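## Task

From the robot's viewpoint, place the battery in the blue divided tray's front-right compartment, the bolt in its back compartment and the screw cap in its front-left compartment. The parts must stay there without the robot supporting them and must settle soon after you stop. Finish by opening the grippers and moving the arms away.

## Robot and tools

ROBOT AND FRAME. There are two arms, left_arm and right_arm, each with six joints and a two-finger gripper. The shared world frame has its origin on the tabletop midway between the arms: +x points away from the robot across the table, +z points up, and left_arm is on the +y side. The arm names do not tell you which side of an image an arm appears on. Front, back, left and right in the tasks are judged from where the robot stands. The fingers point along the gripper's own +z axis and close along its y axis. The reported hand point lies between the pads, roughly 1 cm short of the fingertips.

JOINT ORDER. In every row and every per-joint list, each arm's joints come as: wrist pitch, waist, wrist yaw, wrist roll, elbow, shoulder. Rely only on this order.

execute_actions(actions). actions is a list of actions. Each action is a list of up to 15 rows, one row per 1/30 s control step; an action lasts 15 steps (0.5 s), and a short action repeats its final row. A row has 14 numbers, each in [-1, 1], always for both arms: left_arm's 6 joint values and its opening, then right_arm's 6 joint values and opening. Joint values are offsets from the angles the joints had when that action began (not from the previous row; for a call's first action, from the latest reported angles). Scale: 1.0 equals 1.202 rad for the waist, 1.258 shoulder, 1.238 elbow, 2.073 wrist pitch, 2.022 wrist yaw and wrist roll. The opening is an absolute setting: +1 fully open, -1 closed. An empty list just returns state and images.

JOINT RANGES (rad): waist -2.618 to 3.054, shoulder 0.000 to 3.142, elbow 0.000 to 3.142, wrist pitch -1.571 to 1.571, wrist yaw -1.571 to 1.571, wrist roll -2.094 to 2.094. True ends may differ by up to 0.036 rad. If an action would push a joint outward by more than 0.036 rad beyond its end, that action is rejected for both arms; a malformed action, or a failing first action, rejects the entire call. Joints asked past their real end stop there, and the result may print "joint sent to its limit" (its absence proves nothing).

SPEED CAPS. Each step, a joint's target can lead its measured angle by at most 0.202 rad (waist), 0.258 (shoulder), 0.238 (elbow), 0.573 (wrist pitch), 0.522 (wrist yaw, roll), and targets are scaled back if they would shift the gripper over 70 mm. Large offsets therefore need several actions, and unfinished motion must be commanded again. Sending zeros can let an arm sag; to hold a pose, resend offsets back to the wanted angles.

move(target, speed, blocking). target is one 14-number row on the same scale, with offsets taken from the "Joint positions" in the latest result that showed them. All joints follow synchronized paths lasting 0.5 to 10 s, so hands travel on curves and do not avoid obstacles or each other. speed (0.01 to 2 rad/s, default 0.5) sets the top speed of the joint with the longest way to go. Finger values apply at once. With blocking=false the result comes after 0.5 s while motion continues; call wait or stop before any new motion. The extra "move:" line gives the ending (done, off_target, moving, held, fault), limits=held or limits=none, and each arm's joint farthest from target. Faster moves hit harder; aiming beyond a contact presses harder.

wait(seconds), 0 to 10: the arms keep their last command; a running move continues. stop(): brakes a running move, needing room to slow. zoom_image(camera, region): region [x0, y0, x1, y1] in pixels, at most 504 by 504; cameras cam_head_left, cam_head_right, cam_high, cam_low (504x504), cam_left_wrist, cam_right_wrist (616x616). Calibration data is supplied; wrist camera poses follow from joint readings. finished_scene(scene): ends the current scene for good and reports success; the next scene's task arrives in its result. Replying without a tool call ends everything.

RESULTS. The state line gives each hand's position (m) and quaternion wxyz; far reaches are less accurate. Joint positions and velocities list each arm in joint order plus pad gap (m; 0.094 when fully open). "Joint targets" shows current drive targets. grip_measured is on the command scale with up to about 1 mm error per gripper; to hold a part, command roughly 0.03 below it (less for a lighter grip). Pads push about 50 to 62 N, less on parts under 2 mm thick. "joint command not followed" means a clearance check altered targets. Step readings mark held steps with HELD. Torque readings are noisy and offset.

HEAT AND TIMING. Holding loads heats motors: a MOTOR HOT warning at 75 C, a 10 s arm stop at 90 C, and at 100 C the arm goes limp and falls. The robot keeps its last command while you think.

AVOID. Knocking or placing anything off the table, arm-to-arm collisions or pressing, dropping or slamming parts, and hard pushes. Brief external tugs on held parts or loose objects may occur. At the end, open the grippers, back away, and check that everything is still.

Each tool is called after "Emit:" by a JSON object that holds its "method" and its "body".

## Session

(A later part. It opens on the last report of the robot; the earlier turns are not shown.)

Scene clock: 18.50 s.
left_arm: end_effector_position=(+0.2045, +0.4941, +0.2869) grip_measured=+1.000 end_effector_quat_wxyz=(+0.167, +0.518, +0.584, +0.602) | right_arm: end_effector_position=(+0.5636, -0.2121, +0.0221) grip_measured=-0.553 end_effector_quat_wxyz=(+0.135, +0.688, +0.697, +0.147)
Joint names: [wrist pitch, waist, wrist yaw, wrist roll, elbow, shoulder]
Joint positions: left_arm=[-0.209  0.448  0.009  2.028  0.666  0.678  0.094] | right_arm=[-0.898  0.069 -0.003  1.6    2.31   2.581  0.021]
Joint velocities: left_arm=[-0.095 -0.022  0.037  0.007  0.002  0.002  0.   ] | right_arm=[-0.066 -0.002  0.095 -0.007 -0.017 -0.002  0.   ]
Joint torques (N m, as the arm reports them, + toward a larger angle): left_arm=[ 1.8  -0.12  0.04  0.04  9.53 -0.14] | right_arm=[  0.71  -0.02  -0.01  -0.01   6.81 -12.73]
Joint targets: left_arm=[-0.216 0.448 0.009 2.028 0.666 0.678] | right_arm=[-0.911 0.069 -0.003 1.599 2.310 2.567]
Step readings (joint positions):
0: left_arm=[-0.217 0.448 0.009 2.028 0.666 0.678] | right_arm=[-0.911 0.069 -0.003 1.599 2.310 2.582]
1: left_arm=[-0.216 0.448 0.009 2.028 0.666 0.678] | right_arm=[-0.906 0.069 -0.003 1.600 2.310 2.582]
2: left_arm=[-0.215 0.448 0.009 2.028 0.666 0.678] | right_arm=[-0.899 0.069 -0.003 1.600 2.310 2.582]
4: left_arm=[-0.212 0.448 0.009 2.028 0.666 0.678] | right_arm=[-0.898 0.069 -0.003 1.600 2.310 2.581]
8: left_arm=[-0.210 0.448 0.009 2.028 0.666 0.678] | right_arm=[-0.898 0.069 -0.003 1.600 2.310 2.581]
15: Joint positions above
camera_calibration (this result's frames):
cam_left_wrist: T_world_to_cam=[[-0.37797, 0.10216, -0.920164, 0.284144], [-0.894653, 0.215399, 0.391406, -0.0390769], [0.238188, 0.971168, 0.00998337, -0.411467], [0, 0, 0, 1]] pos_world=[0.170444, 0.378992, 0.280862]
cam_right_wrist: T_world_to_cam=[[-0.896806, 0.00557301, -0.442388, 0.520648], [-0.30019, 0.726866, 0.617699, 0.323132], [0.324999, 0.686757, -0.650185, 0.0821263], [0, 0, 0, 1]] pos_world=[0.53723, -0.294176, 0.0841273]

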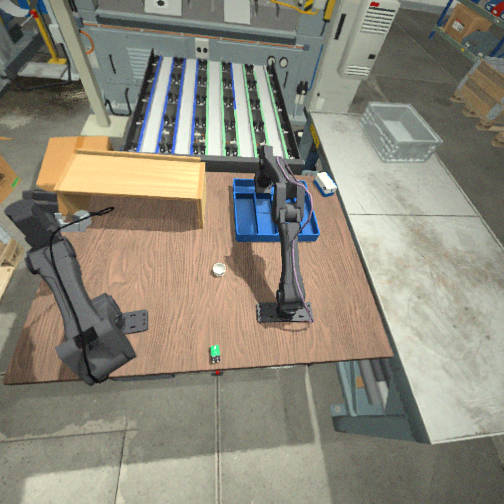

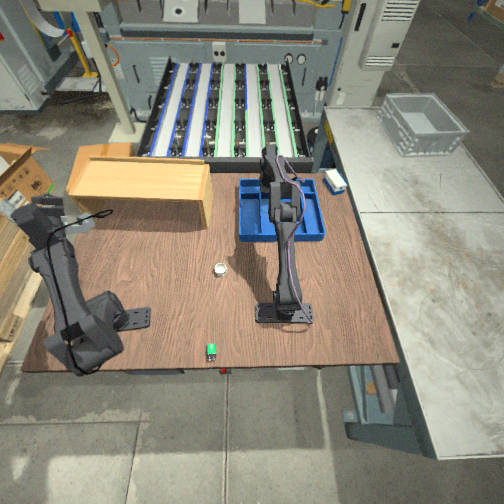

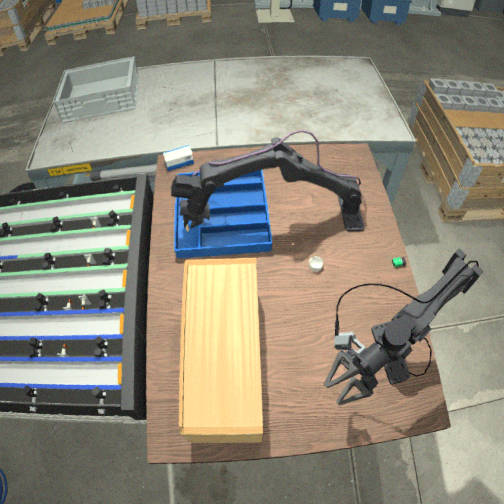

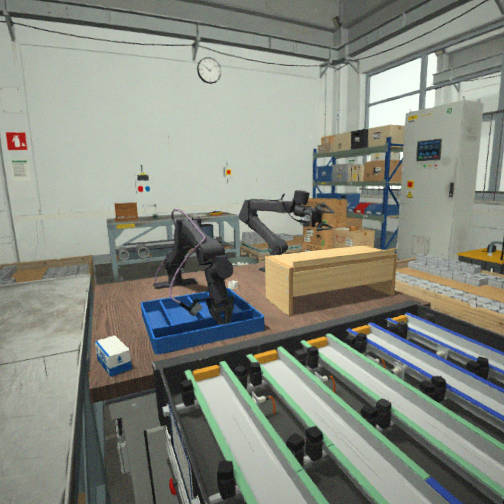

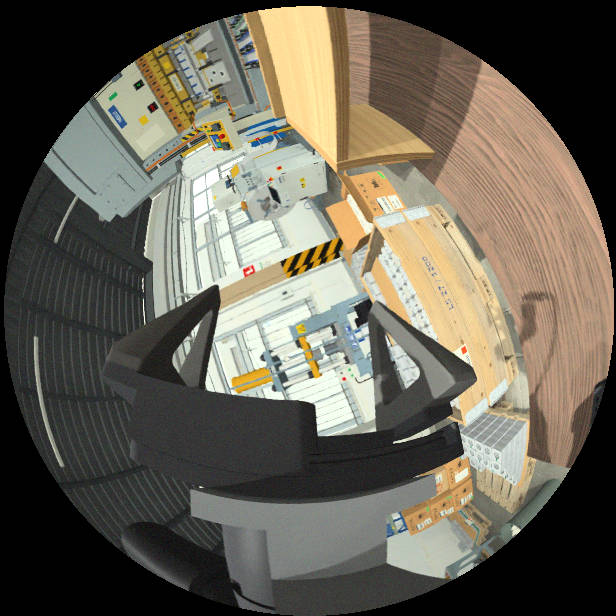

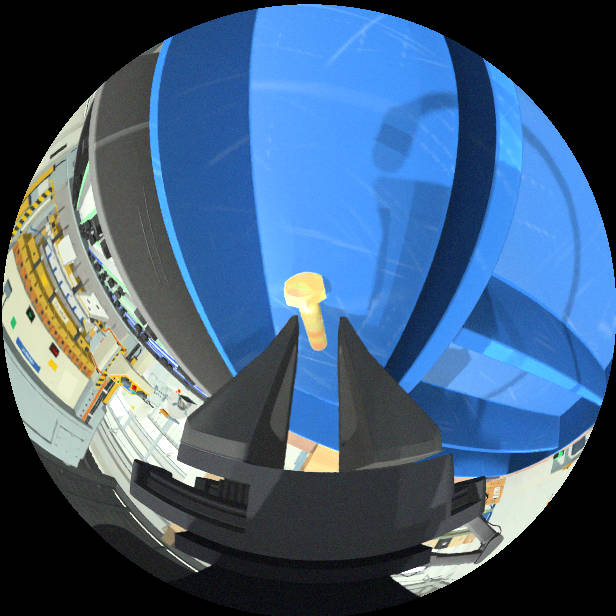

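Emit:
{"method": "move", "body": {"target": [-0.03,0,0,0,0,0,1, -0.12,0,0,0,0.16,-0.06,-0.55], "speed": 0.5}}

Emit:
{"method": "move", "body": {"target": [0,0,0,0,0,0,1, -0.065,0.755,0,0.13,-0.95,-0.72,0.3], "speed": 0.8}}

Scene clock: 20.33 s.
left_arm: end_effector_position=(+0.2030, +0.4931, +0.2793) grip_measured=+1.000 end_effector_quat_wxyz=(+0.164, +0.524, +0.591, +0.590) | right_arm: end_effector_position=(+0.5490, -0.2127, +0.0907) grip_measured=-0.553 end_effector_quat_wxyz=(+0.132, +0.689, +0.698, +0.144)
Joint names: [wrist pitch, waist, wrist yaw, wrist roll, elbow, shoulder]
Joint positions: left_arm=[-0.24   0.448  0.009  2.028  0.666  0.678  0.094] | right_arm=[-1.136  0.069 -0.003  1.6    2.485  2.527  0.021]
Joint velocities: left_arm=[ 0.051 -0.007 -0.095 -0.007  0.027 -0.002  0.   ] | right_arm=[-0.051  0.007 -0.022 -0.066 -0.007 -0.002  0.   ]
Joint torques (N m, as the arm reports them, + toward a larger angle): left_arm=[ 1.57  0.    0.05  0.07  9.54 -0.16] | right_arm=[  0.76  -0.03  -0.01   0.01   8.52 -12.78]
Joint targets: left_arm=[-0.271 0.448 0.009 2.028 0.666 0.678] | right_arm=[-1.147 0.069 -0.003 1.600 2.508 2.506]
move: off_target (left_arm, right_arm); limits=none; left_arm: farthest joint: the wrist pitch, 0.031 radians from its target (0.063 radians at the start); right_arm: farthest joint: the elbow, 0.023 radians from its target (0.198 radians at the start)
camera_calibration (this result's frames):
cam_left_wrist: T_world_to_cam=[[-0.401862, 0.0863435, -0.911621, 0.286979], [-0.88419, 0.222326, 0.410827, -0.0482278], [0.238149, 0.971142, -0.0130001, -0.403609], [0, 0, 0, 1]] pos_world=[0.168803, 0.377905, 0.276182]
cam_right_wrist: T_world_to_cam=[[-0.900484, 0.0054201, -0.434855, 0.539191], [-0.295001, 0.727081, 0.619941, 0.273802], [0.319535, 0.68653, -0.653126, 0.135119], [0, 0, 0, 1]] pos_world=[0.52313, -0.294762, 0.152978]

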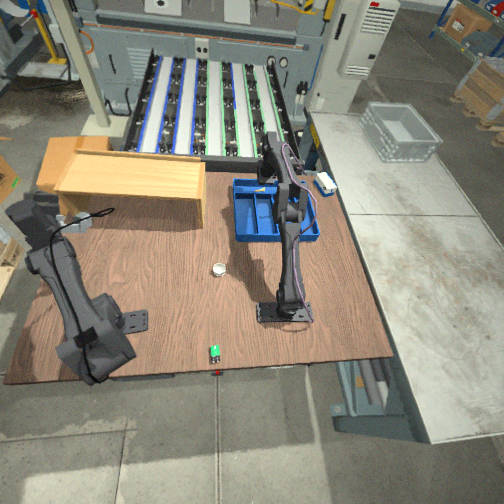

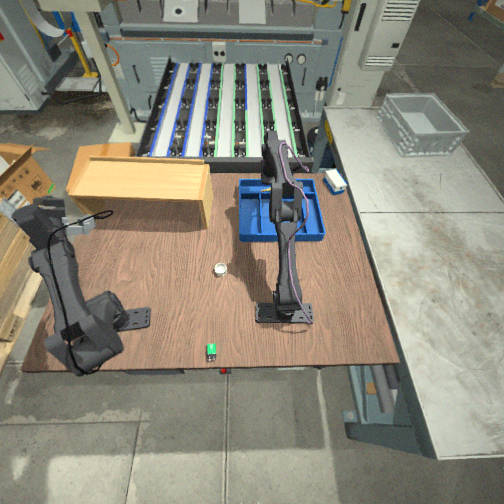

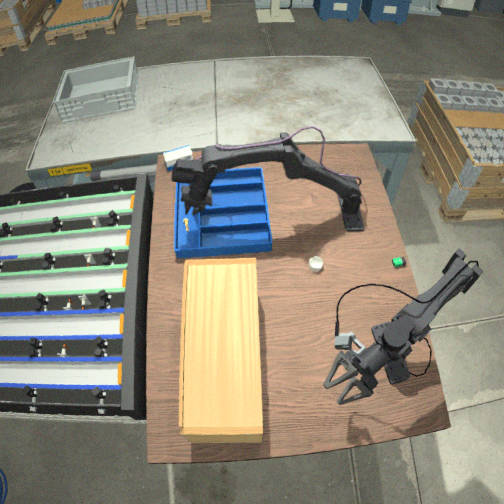

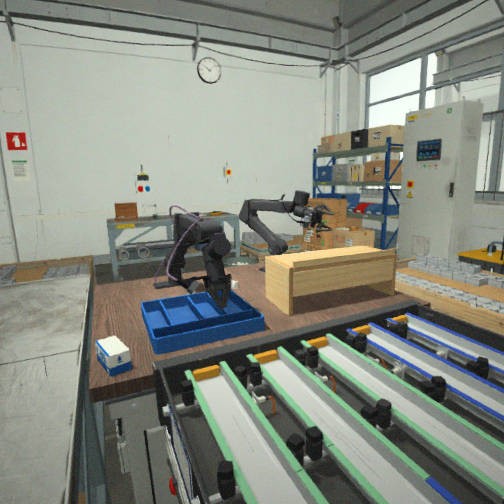

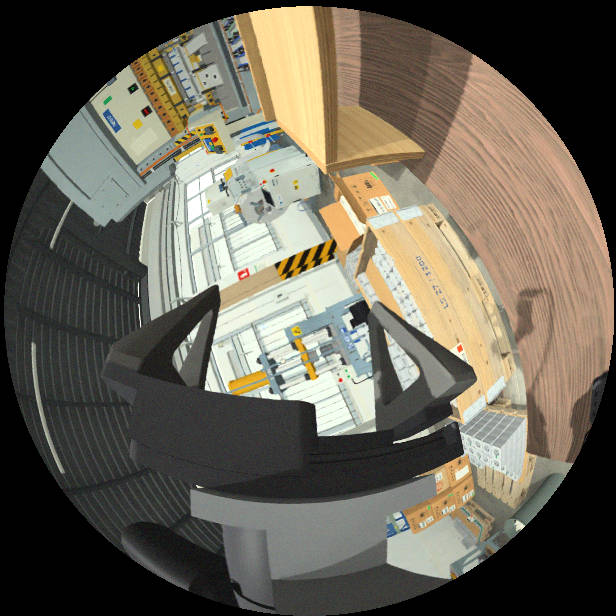

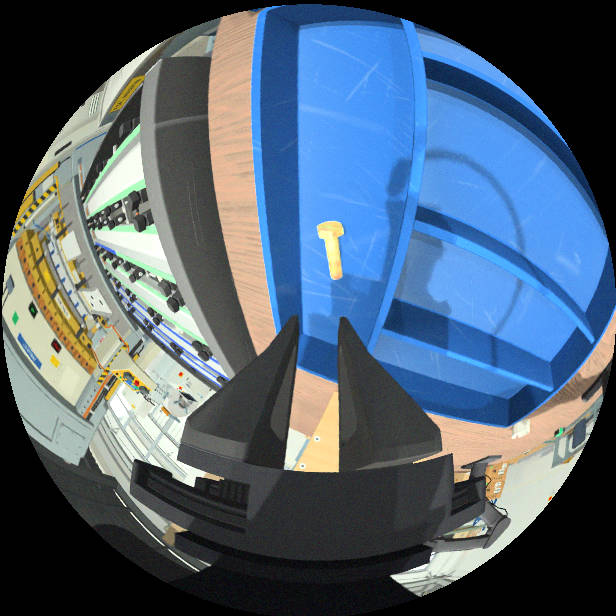

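Scene clock: 22.43 s.
left_arm: end_effector_position=(+0.2034, +0.4934, +0.2813) grip_measured=+1.000 end_effector_quat_wxyz=(+0.164, +0.523, +0.589, +0.594) | right_arm: end_effector_position=(+0.1370, -0.0048, +0.1109) grip_measured=+0.297 end_effector_quat_wxyz=(-0.005, +0.440, +0.898, -0.010)
Joint names: [wrist pitch, waist, wrist yaw, wrist roll, elbow, shoulder]
Joint positions: left_arm=[-0.232  0.448  0.009  2.028  0.666  0.678  0.094] | right_arm=[-1.262  0.974 -0.007  1.857  1.318  1.648  0.061]
Joint velocities: left_arm=[-0.037 -0.002 -0.007  0.007  0.002 -0.002  0.   ] | right_arm=[-0.081 -0.017  0.022  0.007  0.007  0.012 -0.002]
Joint torques (N m, as the arm reports them, + toward a larger angle): left_arm=[ 1.82  0.    0.02  0.04  9.45 -0.03] | right_arm=[ 0.04  0.29  0.02  0.08  5.33 -6.67]
Joint targets: left_arm=[-0.240 0.448 0.009 2.028 0.666 0.678] | right_arm=[-1.270 0.977 -0.003 1.863 1.309 1.622]
move: off_target (right_arm); limits=none; left_arm: farthest joint: the wrist pitch, 0.008 radians from its target (0.000 radians at the start); right_arm: farthest joint: the shoulder, 0.026 radians from its target (0.906 radians at the start)
camera_calibration (this result's frames):
cam_left_wrist: T_world_to_cam=[[-0.395765, 0.0903799, -0.913894, 0.286287], [-0.886918, 0.22052, 0.405891, -0.0458855], [0.238216, 0.971186, -0.00711444, -0.405635], [0, 0, 0, 1]] pos_world=[0.169235, 0.378191, 0.277375]
cam_right_wrist: T_world_to_cam=[[-0.797718, -0.601979, -0.0356138, 0.114557], [-0.464438, 0.575639, 0.673006, 0.00523674], [-0.384635, 0.553409, -0.738779, 0.242572], [0, 0, 0, 1]] pos_world=[0.187118, -0.0682956, 0.179763]

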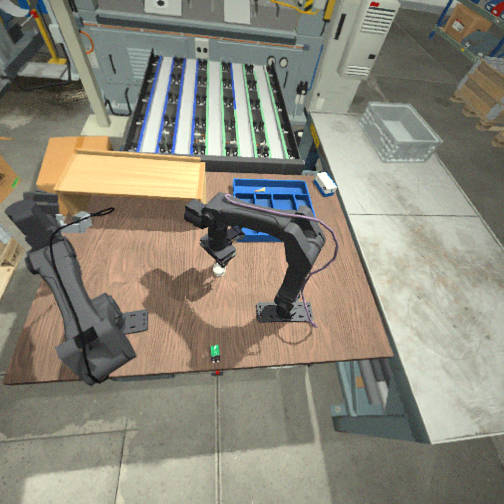

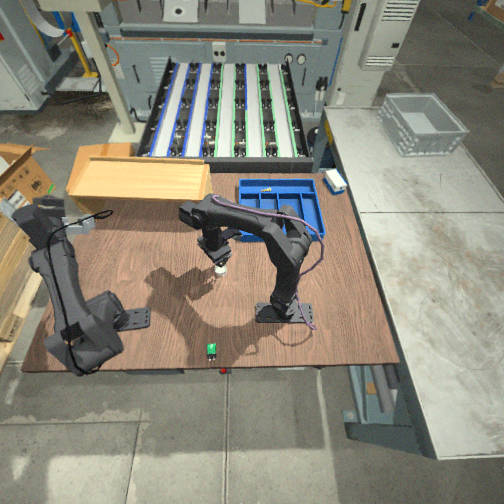

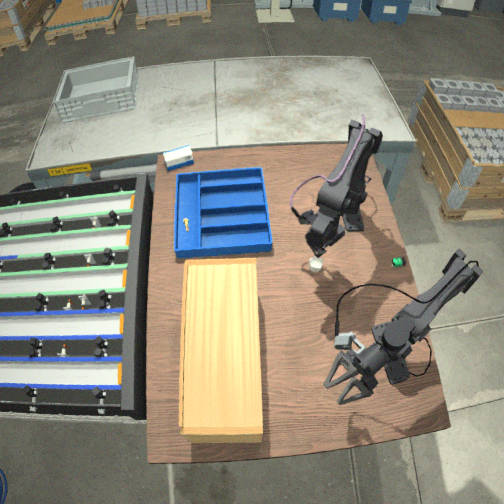

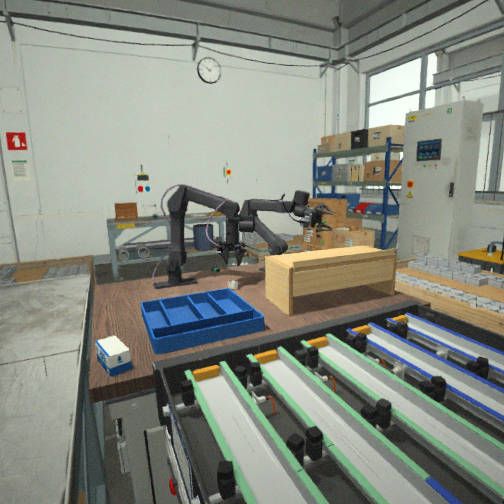

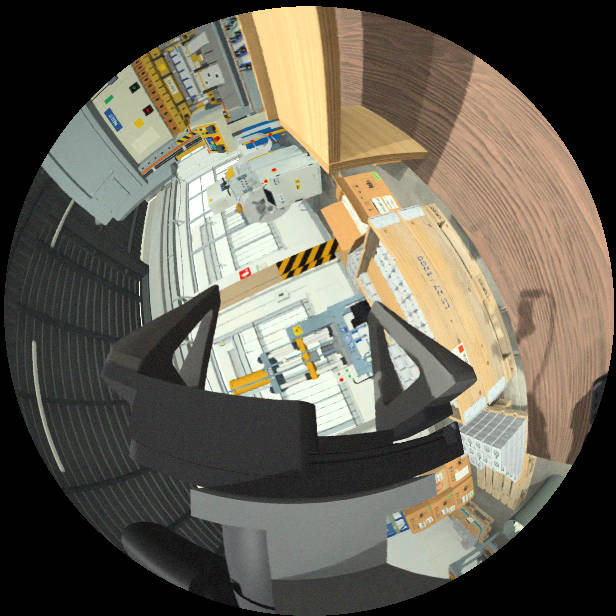

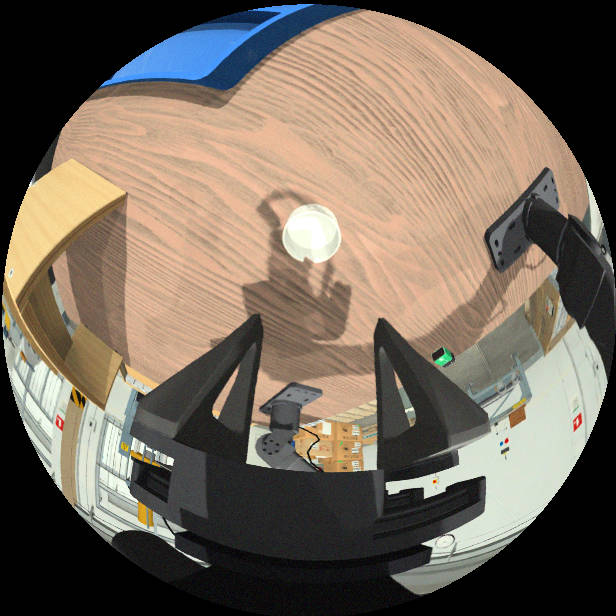

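Emit:
{"method": "zoom_image", "body": {"camera": "cam_right_wrist", "region": [250, 170, 380, 300]}}

Emit:
{"method": "zoom_image", "body": {"camera": "cam_low", "region": [190, 240, 280, 310]}}

Region (250, 170, 380, 300) of cam_right_wrist's 616x616 image, scaled by 3.877, with more detail than that image has.

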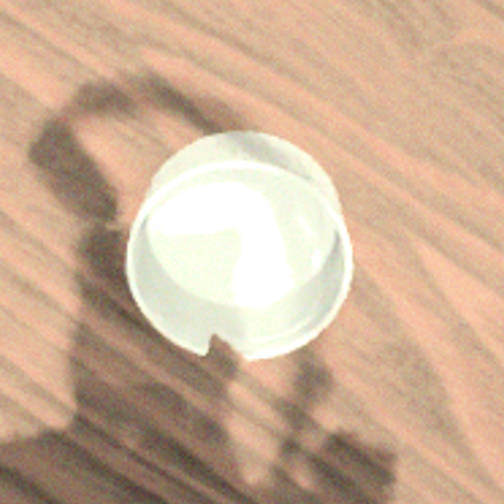

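Region (190, 240, 280, 310) of cam_low's 504x504 image, scaled by 5.600, with more detail than that image has.

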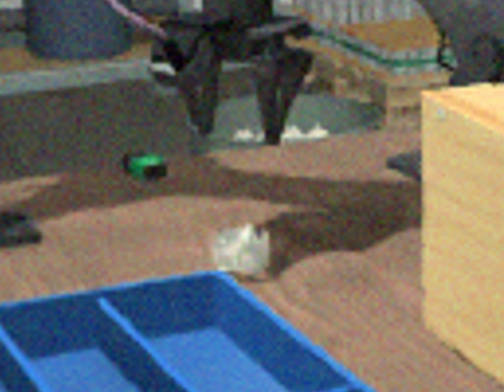

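Emit:
{"method": "move", "body": {"target": [0,0,0,0,0,0,1, 0.125,-0.056,0,-0.03,-0.172,0.027,0.4], "speed": 0.6}}

Scene clock: 24.33 s.
left_arm: end_effector_position=(+0.2038, +0.4936, +0.2832) grip_measured=+1.000 end_effector_quat_wxyz=(+0.165, +0.521, +0.588, +0.597) | right_arm: end_effector_position=(+0.1500, -0.0156, +0.0502) grip_measured=+0.397 end_effector_quat_wxyz=(-0.005, +0.442, +0.897, -0.004)
Joint names: [wrist pitch, waist, wrist yaw, wrist roll, elbow, shoulder]
Joint positions: left_arm=[-0.224  0.448  0.009  2.028  0.666  0.678  0.094] | right_arm=[-1.008  0.915 -0.007  1.802  1.11   1.683  0.066]
Joint velocities: left_arm=[-0.037 -0.007  0.095  0.022  0.002  0.012  0.   ] | right_arm=[-0.066 -0.007 -0.007  0.037  0.002 -0.002  0.001]
Joint torques (N m, as the arm reports them, + toward a larger angle): left_arm=[ 1.79  0.06 -0.01  0.05  9.59 -0.16] | right_arm=[ 0.18 -0.72 -0.02 -0.03  5.42 -5.27]
Joint targets: left_arm=[-0.232 0.448 0.009 2.028 0.666 0.678] | right_arm=[-1.002 0.906 -0.007 1.796 1.105 1.682]
move: done; limits=none; left_arm: farthest joint: the wrist pitch, 0.008 radians from its target (0.000 radians at the start); right_arm: farthest joint: the waist, 0.008 radians from its target (0.067 radians at the start)
camera_calibration (this result's frames):
cam_left_wrist: T_world_to_cam=[[-0.389652, 0.0944262, -0.916108, 0.285572], [-0.889613, 0.218736, 0.400929, -0.0435423], [0.238244, 0.971205, -0.00122828, -0.407652], [0, 0, 0, 1]] pos_world=[0.169659, 0.378472, 0.278572]
cam_right_wrist: T_world_to_cam=[[-0.799764, -0.598546, -0.0460559, 0.117114], [-0.466341, 0.571135, 0.675523, 0.0584494], [-0.378027, 0.561736, -0.735899, 0.2077], [0, 0, 0, 1]] pos_world=[0.199437, -0.079957, 0.118756]

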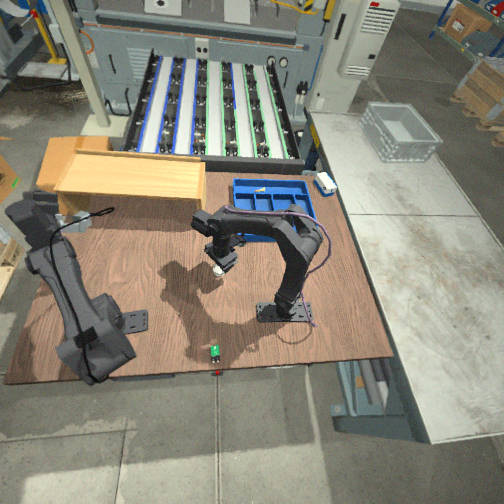

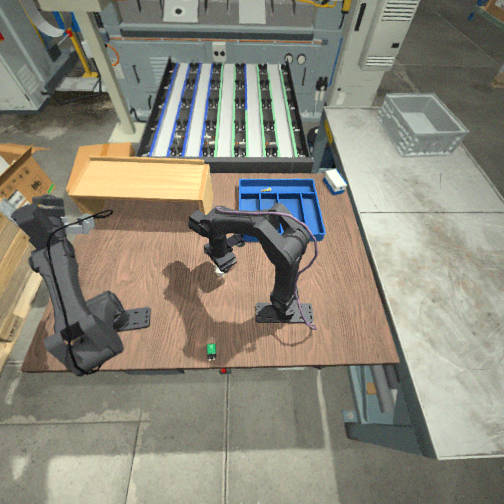

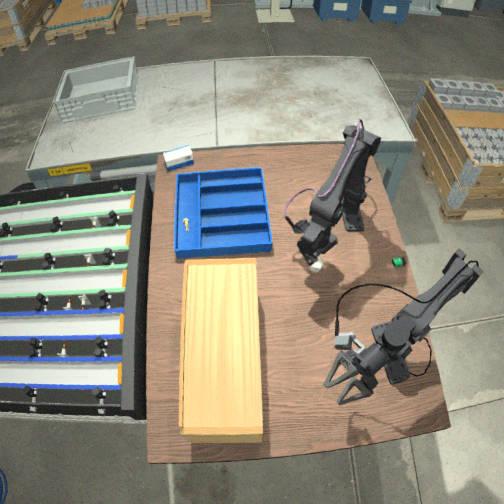

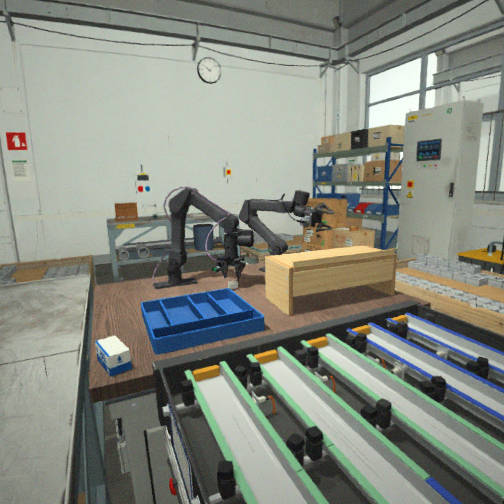

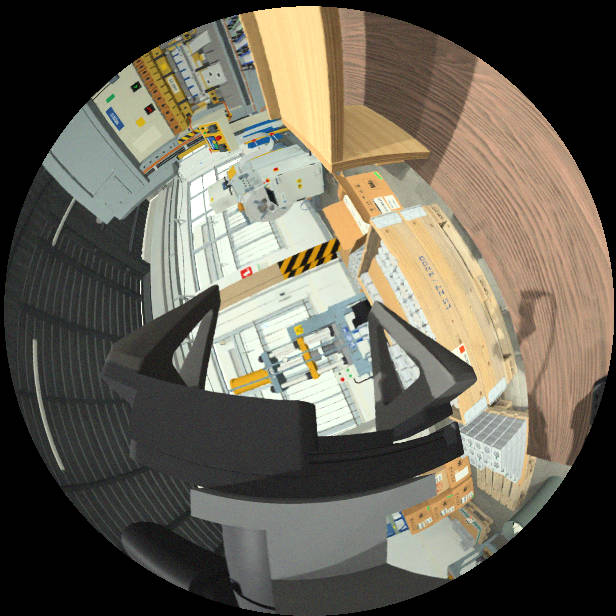

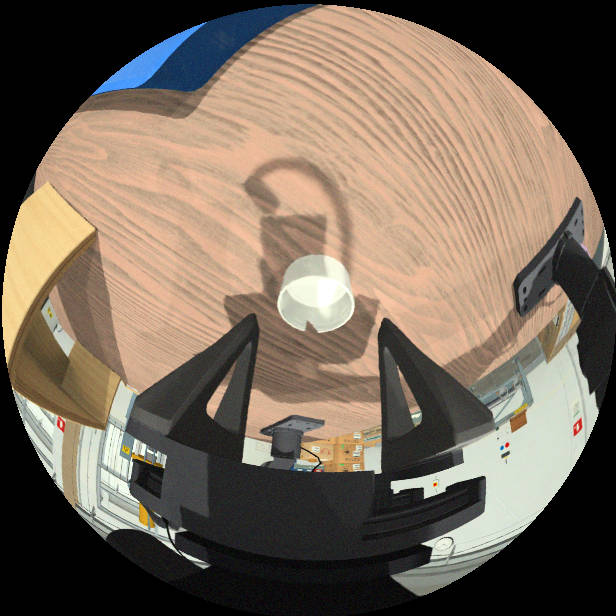

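Emit:
{"method": "move", "body": {"target": [0,0,0,0,0,0,1, 0.071,0,0,0,-0.072,0.044,0.4], "speed": 0.3}}

Scene clock: 25.63 s.
left_arm: end_effector_position=(+0.2042, +0.4939, +0.2851) grip_measured=+1.000 end_effector_quat_wxyz=(+0.166, +0.519, +0.586, +0.600) | right_arm: end_effector_position=(+0.1515, -0.0138, +0.0171) grip_measured=+0.397 end_effector_quat_wxyz=(-0.004, +0.442, +0.897, -0.001)
Joint names: [wrist pitch, waist, wrist yaw, wrist roll, elbow, shoulder]
Joint positions: left_arm=[-0.216  0.448  0.009  2.028  0.666  0.678  0.094] | right_arm=[-0.867  0.915 -0.007  1.802  1.029  1.736  0.066]
Joint velocities: left_arm=[-0.066 -0.012  0.022 -0.051  0.017  0.007  0.   ] | right_arm=[-0.007 -0.007  0.007  0.007  0.002 -0.002 -0.002]
Joint torques (N m, as the arm reports them, + toward a larger angle): left_arm=[ 1.8  -0.04  0.04  0.03  9.72 -0.01] | right_arm=[ 0.22 -0.03 -0.01  0.01  4.91 -5.2 ]
Joint targets: left_arm=[-0.224 0.448 0.009 2.028 0.666 0.678] | right_arm=[-0.861 0.915 -0.007 1.802 1.021 1.738]
move: done; limits=none; left_arm: farthest joint: the wrist pitch, 0.008 radians from its target (0.000 radians at the start); right_arm: farthest joint: the elbow, 0.008 radians from its target (0.089 radians at the start)
camera_calibration (this result's frames):
cam_left_wrist: T_world_to_cam=[[-0.383526, 0.0984822, -0.918264, 0.284833], [-0.892274, 0.216974, 0.395941, -0.0411983], [0.238233, 0.971197, 0.00465797, -0.409659], [0, 0, 0, 1]] pos_world=[0.170075, 0.378747, 0.279772]
cam_right_wrist: T_world_to_cam=[[-0.79955, -0.598283, -0.0527101, 0.117998], [-0.469273, 0.567537, 0.676523, 0.0808497], [-0.374837, 0.565649, -0.734532, 0.182398], [0, 0, 0, 1]] pos_world=[0.200655, -0.0784626, 0.0855]

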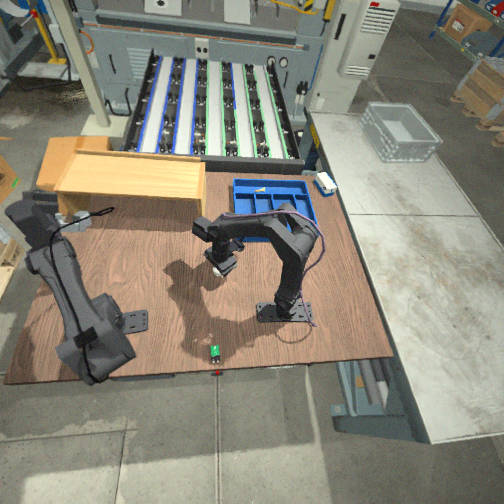

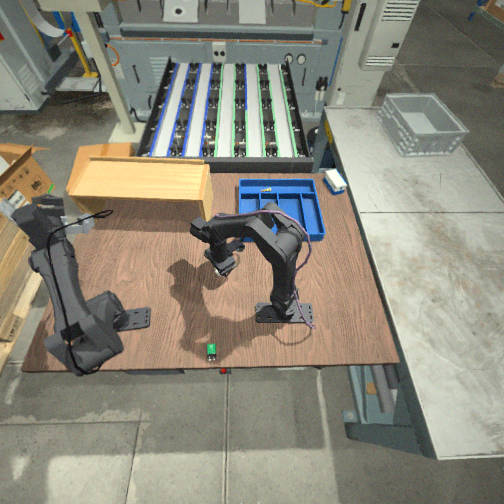

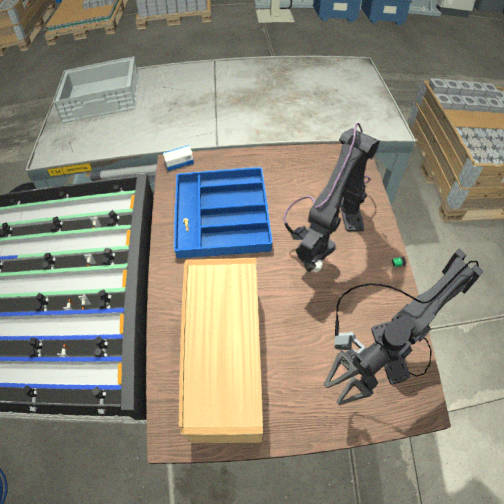

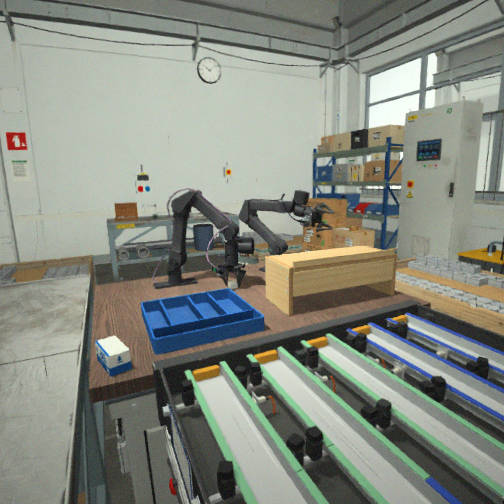

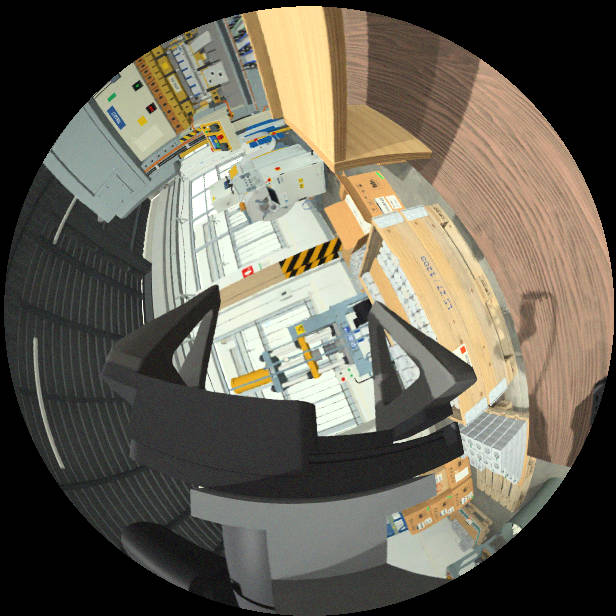

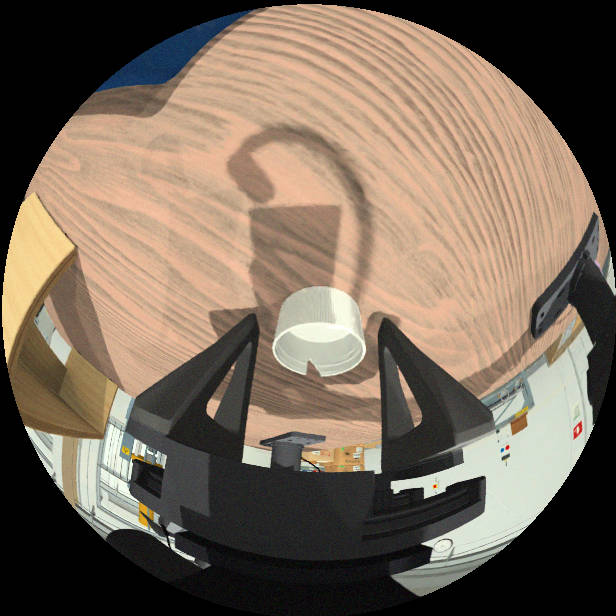

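Emit:
{"method": "execute_actions", "body": {"actions": [[[0,0,0,0,0,0,1, 0.005,0,0,0,-0.014,0,0.15]],[[0,0,0,0,0,0,1, 0,0,0,0,0,0,-0.1]]]}}

Scene clock: 26.77 s.
left_arm: end_effector_position=(+0.2049, +0.4943, +0.2888) grip_measured=+1.000 end_effector_quat_wxyz=(+0.168, +0.516, +0.582, +0.605) | right_arm: end_effector_position=(+0.1523, -0.0128, +0.0171) grip_measured=-0.083 end_effector_quat_wxyz=(-0.003, +0.442, +0.897, +0.002)
Joint names: [wrist pitch, waist, wrist yaw, wrist roll, elbow, shoulder]
Joint positions: left_arm=[-0.201  0.448  0.009  2.028  0.666  0.678  0.094] | right_arm=[-0.862  0.915 -0.007  1.802  1.029  1.736  0.043]
Joint velocities: left_arm=[-0.037  0.007  0.066  0.022 -0.002 -0.012  0.   ] | right_arm=[-0.007 -0.002 -0.007 -0.051  0.002  0.012  0.001]
Joint torques (N m, as the arm reports them, + toward a larger angle): left_arm=[ 1.83 -0.18  0.05  0.08  9.72 -0.11] | right_arm=[ 0.17 -0.04 -0.02  0.    5.64 -5.37]
Joint targets: left_arm=[-0.208 0.448 0.009 2.028 0.666 0.678] | right_arm=[-0.862 0.915 -0.007 1.802 1.029 1.736]
Step readings (joint positions; steps 1 to 15: 1st action; 16 to 30: 2nd action):
0: left_arm=[-0.216 0.448 0.009 2.028 0.666 0.678] | right_arm=[-0.867 0.915 -0.007 1.802 1.029 1.736]
1: left_arm=[-0.215 0.448 0.009 2.028 0.666 0.678] | right_arm=[-0.866 0.915 -0.007 1.802 1.029 1.736]
2: left_arm=[-0.214 0.448 0.009 2.028 0.666 0.678] | right_arm=[-0.865 0.915 -0.007 1.802 1.029 1.736]
4: left_arm=[-0.212 0.448 0.009 2.028 0.666 0.678] | right_arm=[-0.864 0.915 -0.007 1.802 1.029 1.736]
8: left_arm=[-0.209 0.448 0.009 2.028 0.666 0.678] | right_arm=[-0.863 0.915 -0.007 1.802 1.029 1.736]
15: left_arm=[-0.208 0.448 0.009 2.028 0.666 0.678] | right_arm=[-0.862 0.915 -0.007 1.802 1.029 1.736]
16: left_arm=[-0.208 0.448 0.009 2.028 0.666 0.678] | right_arm=[-0.862 0.915 -0.007 1.802 1.029 1.736]
17: left_arm=[-0.206 0.448 0.009 2.028 0.666 0.678] | right_arm=[-0.862 0.915 -0.007 1.802 1.029 1.736]
19: left_arm=[-0.204 0.448 0.009 2.028 0.666 0.678] | right_arm=[-0.862 0.915 -0.007 1.802 1.029 1.736]
23: left_arm=[-0.201 0.448 0.009 2.028 0.666 0.678] | right_arm=[-0.862 0.915 -0.007 1.802 1.029 1.736]
30: Joint positions above
camera_calibration (this result's frames):
cam_left_wrist: T_world_to_cam=[[-0.371817, 0.106234, -0.922207, 0.28336], [-0.897251, 0.213679, 0.38637, -0.0367319], [0.238102, 0.97111, 0.0158687, -0.413455], [0, 0, 0, 1]] pos_world=[0.170845, 0.379257, 0.28207]
cam_right_wrist: T_world_to_cam=[[-0.799377, -0.598071, -0.0575144, 0.11925], [-0.471394, 0.564935, 0.677226, 0.0809518], [-0.372537, 0.568471, -0.733523, 0.181817], [0, 0, 0, 1]] pos_world=[0.20122, -0.0777698, 0.0854027]

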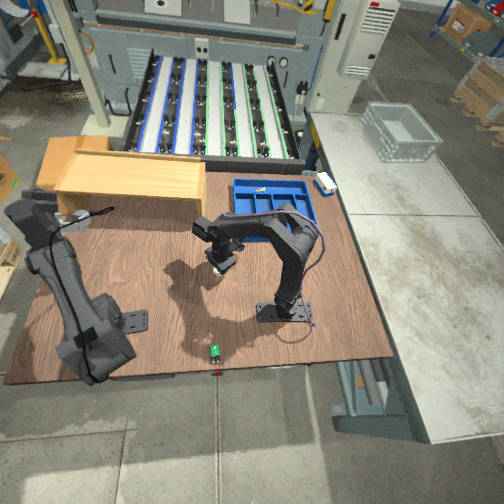

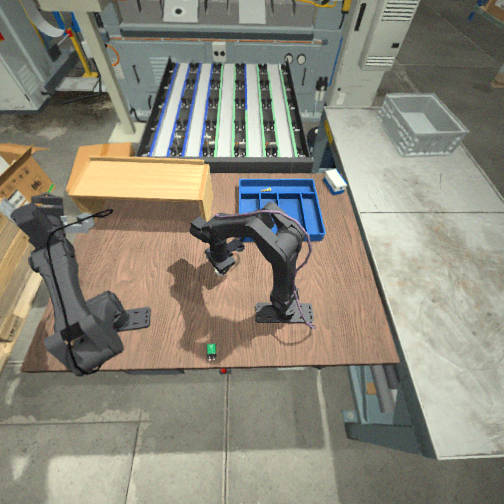

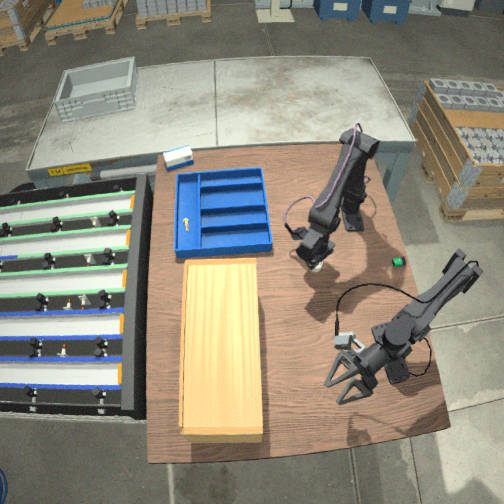

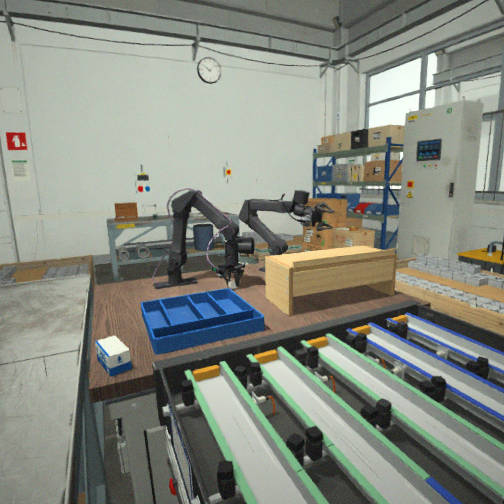

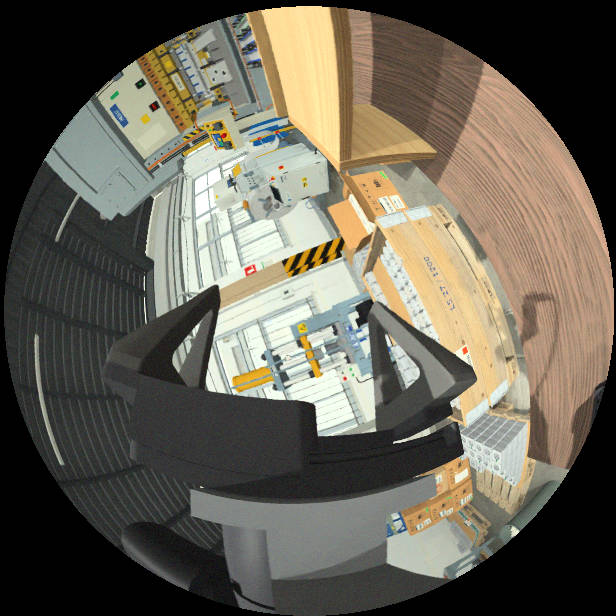

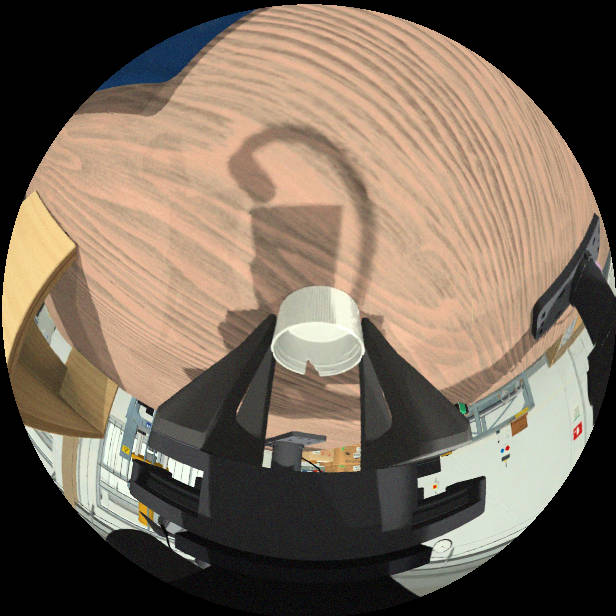

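Emit:
{"method": "execute_actions", "body": {"actions": [[[-0.02,0,0,0,0,0,1, 0,0,0,0,0,0,-0.13]]]}}

Scene clock: 28.40 s.
left_arm: end_effector_position=(+0.2044, +0.4940, +0.2863) grip_measured=+1.000 end_effector_quat_wxyz=(+0.166, +0.518, +0.585, +0.602) | right_arm: end_effector_position=(+0.1523, -0.0128, +0.0171) grip_measured=-0.092 end_effector_quat_wxyz=(-0.003, +0.442, +0.897, +0.002)
Joint names: [wrist pitch, waist, wrist yaw, wrist roll, elbow, shoulder]
Joint positions: left_arm=[-0.211  0.448  0.009  2.028  0.666  0.678  0.094] | right_arm=[-0.862  0.915 -0.007  1.802  1.029  1.736  0.043]
Joint velocities: left_arm=[ 0.037 -0.022 -0.051  0.022  0.002  0.017  0.   ] | right_arm=[-0.022 -0.002  0.022 -0.066  0.017  0.012 -0.   ]
Joint torques (N m, as the arm reports them, + toward a larger angle): left_arm=[ 1.56 -0.2   0.06  0.07  9.37 -0.06] | right_arm=[ 0.15 -0.02 -0.01  0.    5.63 -5.36]
Joint targets: left_arm=[-0.242 0.448 0.009 2.028 0.666 0.678] | right_arm=[-0.862 0.915 -0.007 1.802 1.029 1.736]
Step readings (joint positions):
0: left_arm=[-0.200 0.448 0.009 2.028 0.666 0.678] | right_arm=[-0.862 0.915 -0.007 1.802 1.029 1.736]
1: left_arm=[-0.201 0.448 0.009 2.028 0.666 0.678] | right_arm=[-0.862 0.915 -0.007 1.802 1.029 1.736]
2: left_arm=[-0.203 0.448 0.009 2.028 0.666 0.678] | right_arm=[-0.862 0.915 -0.007 1.802 1.029 1.736]
4: left_arm=[-0.206 0.448 0.009 2.028 0.666 0.678] | right_arm=[-0.862 0.915 -0.007 1.802 1.029 1.736]
8: left_arm=[-0.209 0.448 0.009 2.028 0.666 0.678] | right_arm=[-0.862 0.915 -0.007 1.802 1.029 1.736]
15: Joint positions above
camera_calibration (this result's frames):
cam_left_wrist: T_world_to_cam=[[-0.379726, 0.100998, -0.919569, 0.284364], [-0.893905, 0.215894, 0.39284, -0.0397469], [0.238206, 0.971179, 0.0083017, -0.410897], [0, 0, 0, 1]] pos_world=[0.170328, 0.378915, 0.280518]
cam_right_wrist: T_world_to_cam=[[-0.799377, -0.598071, -0.0575144, 0.11925], [-0.471394, 0.564935, 0.677226, 0.0809518], [-0.372537, 0.568471, -0.733523, 0.181817], [0, 0, 0, 1]] pos_world=[0.20122, -0.0777698, 0.0854027]

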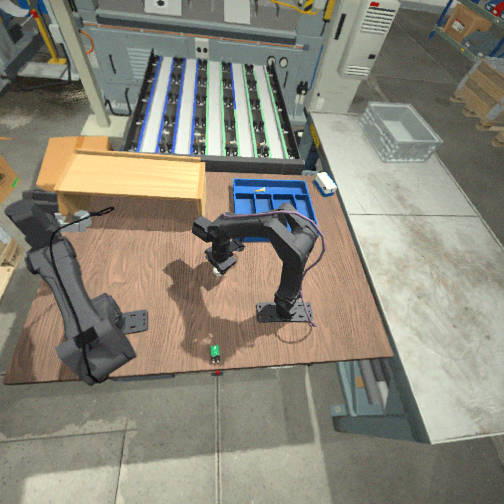

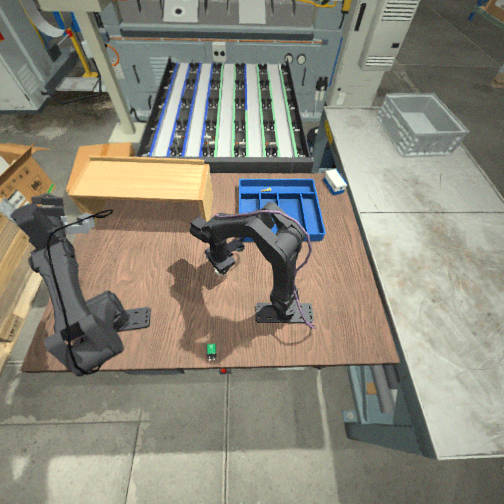

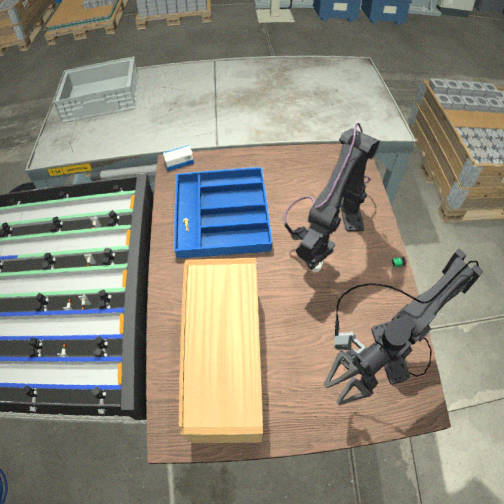

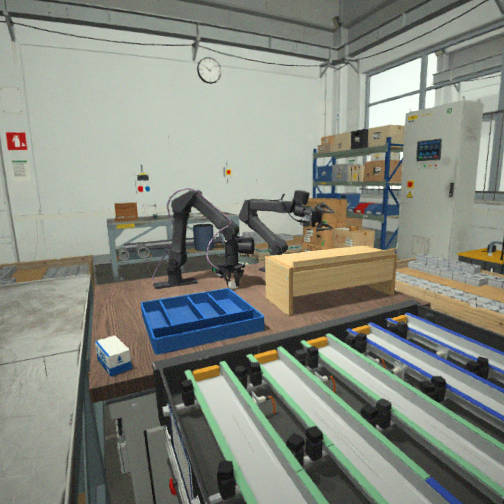

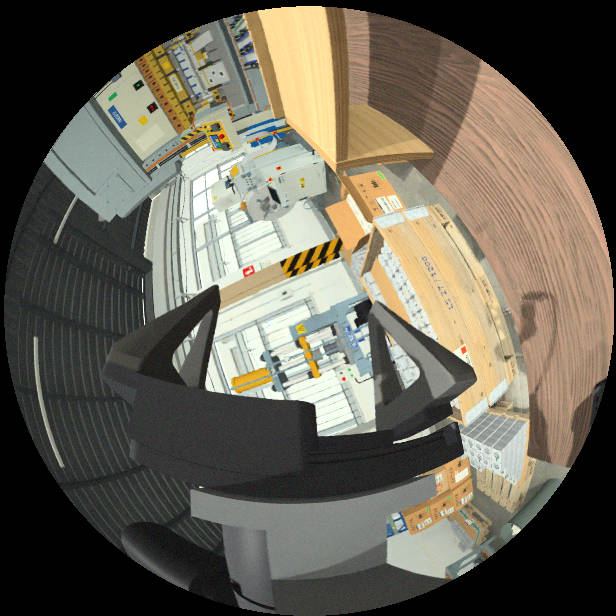

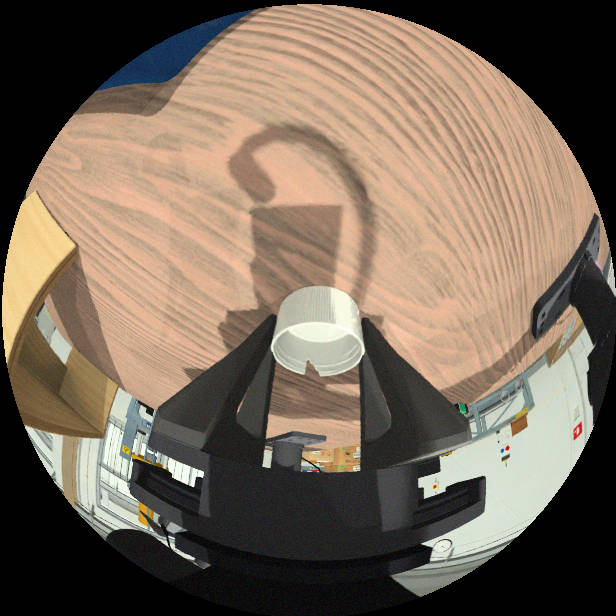

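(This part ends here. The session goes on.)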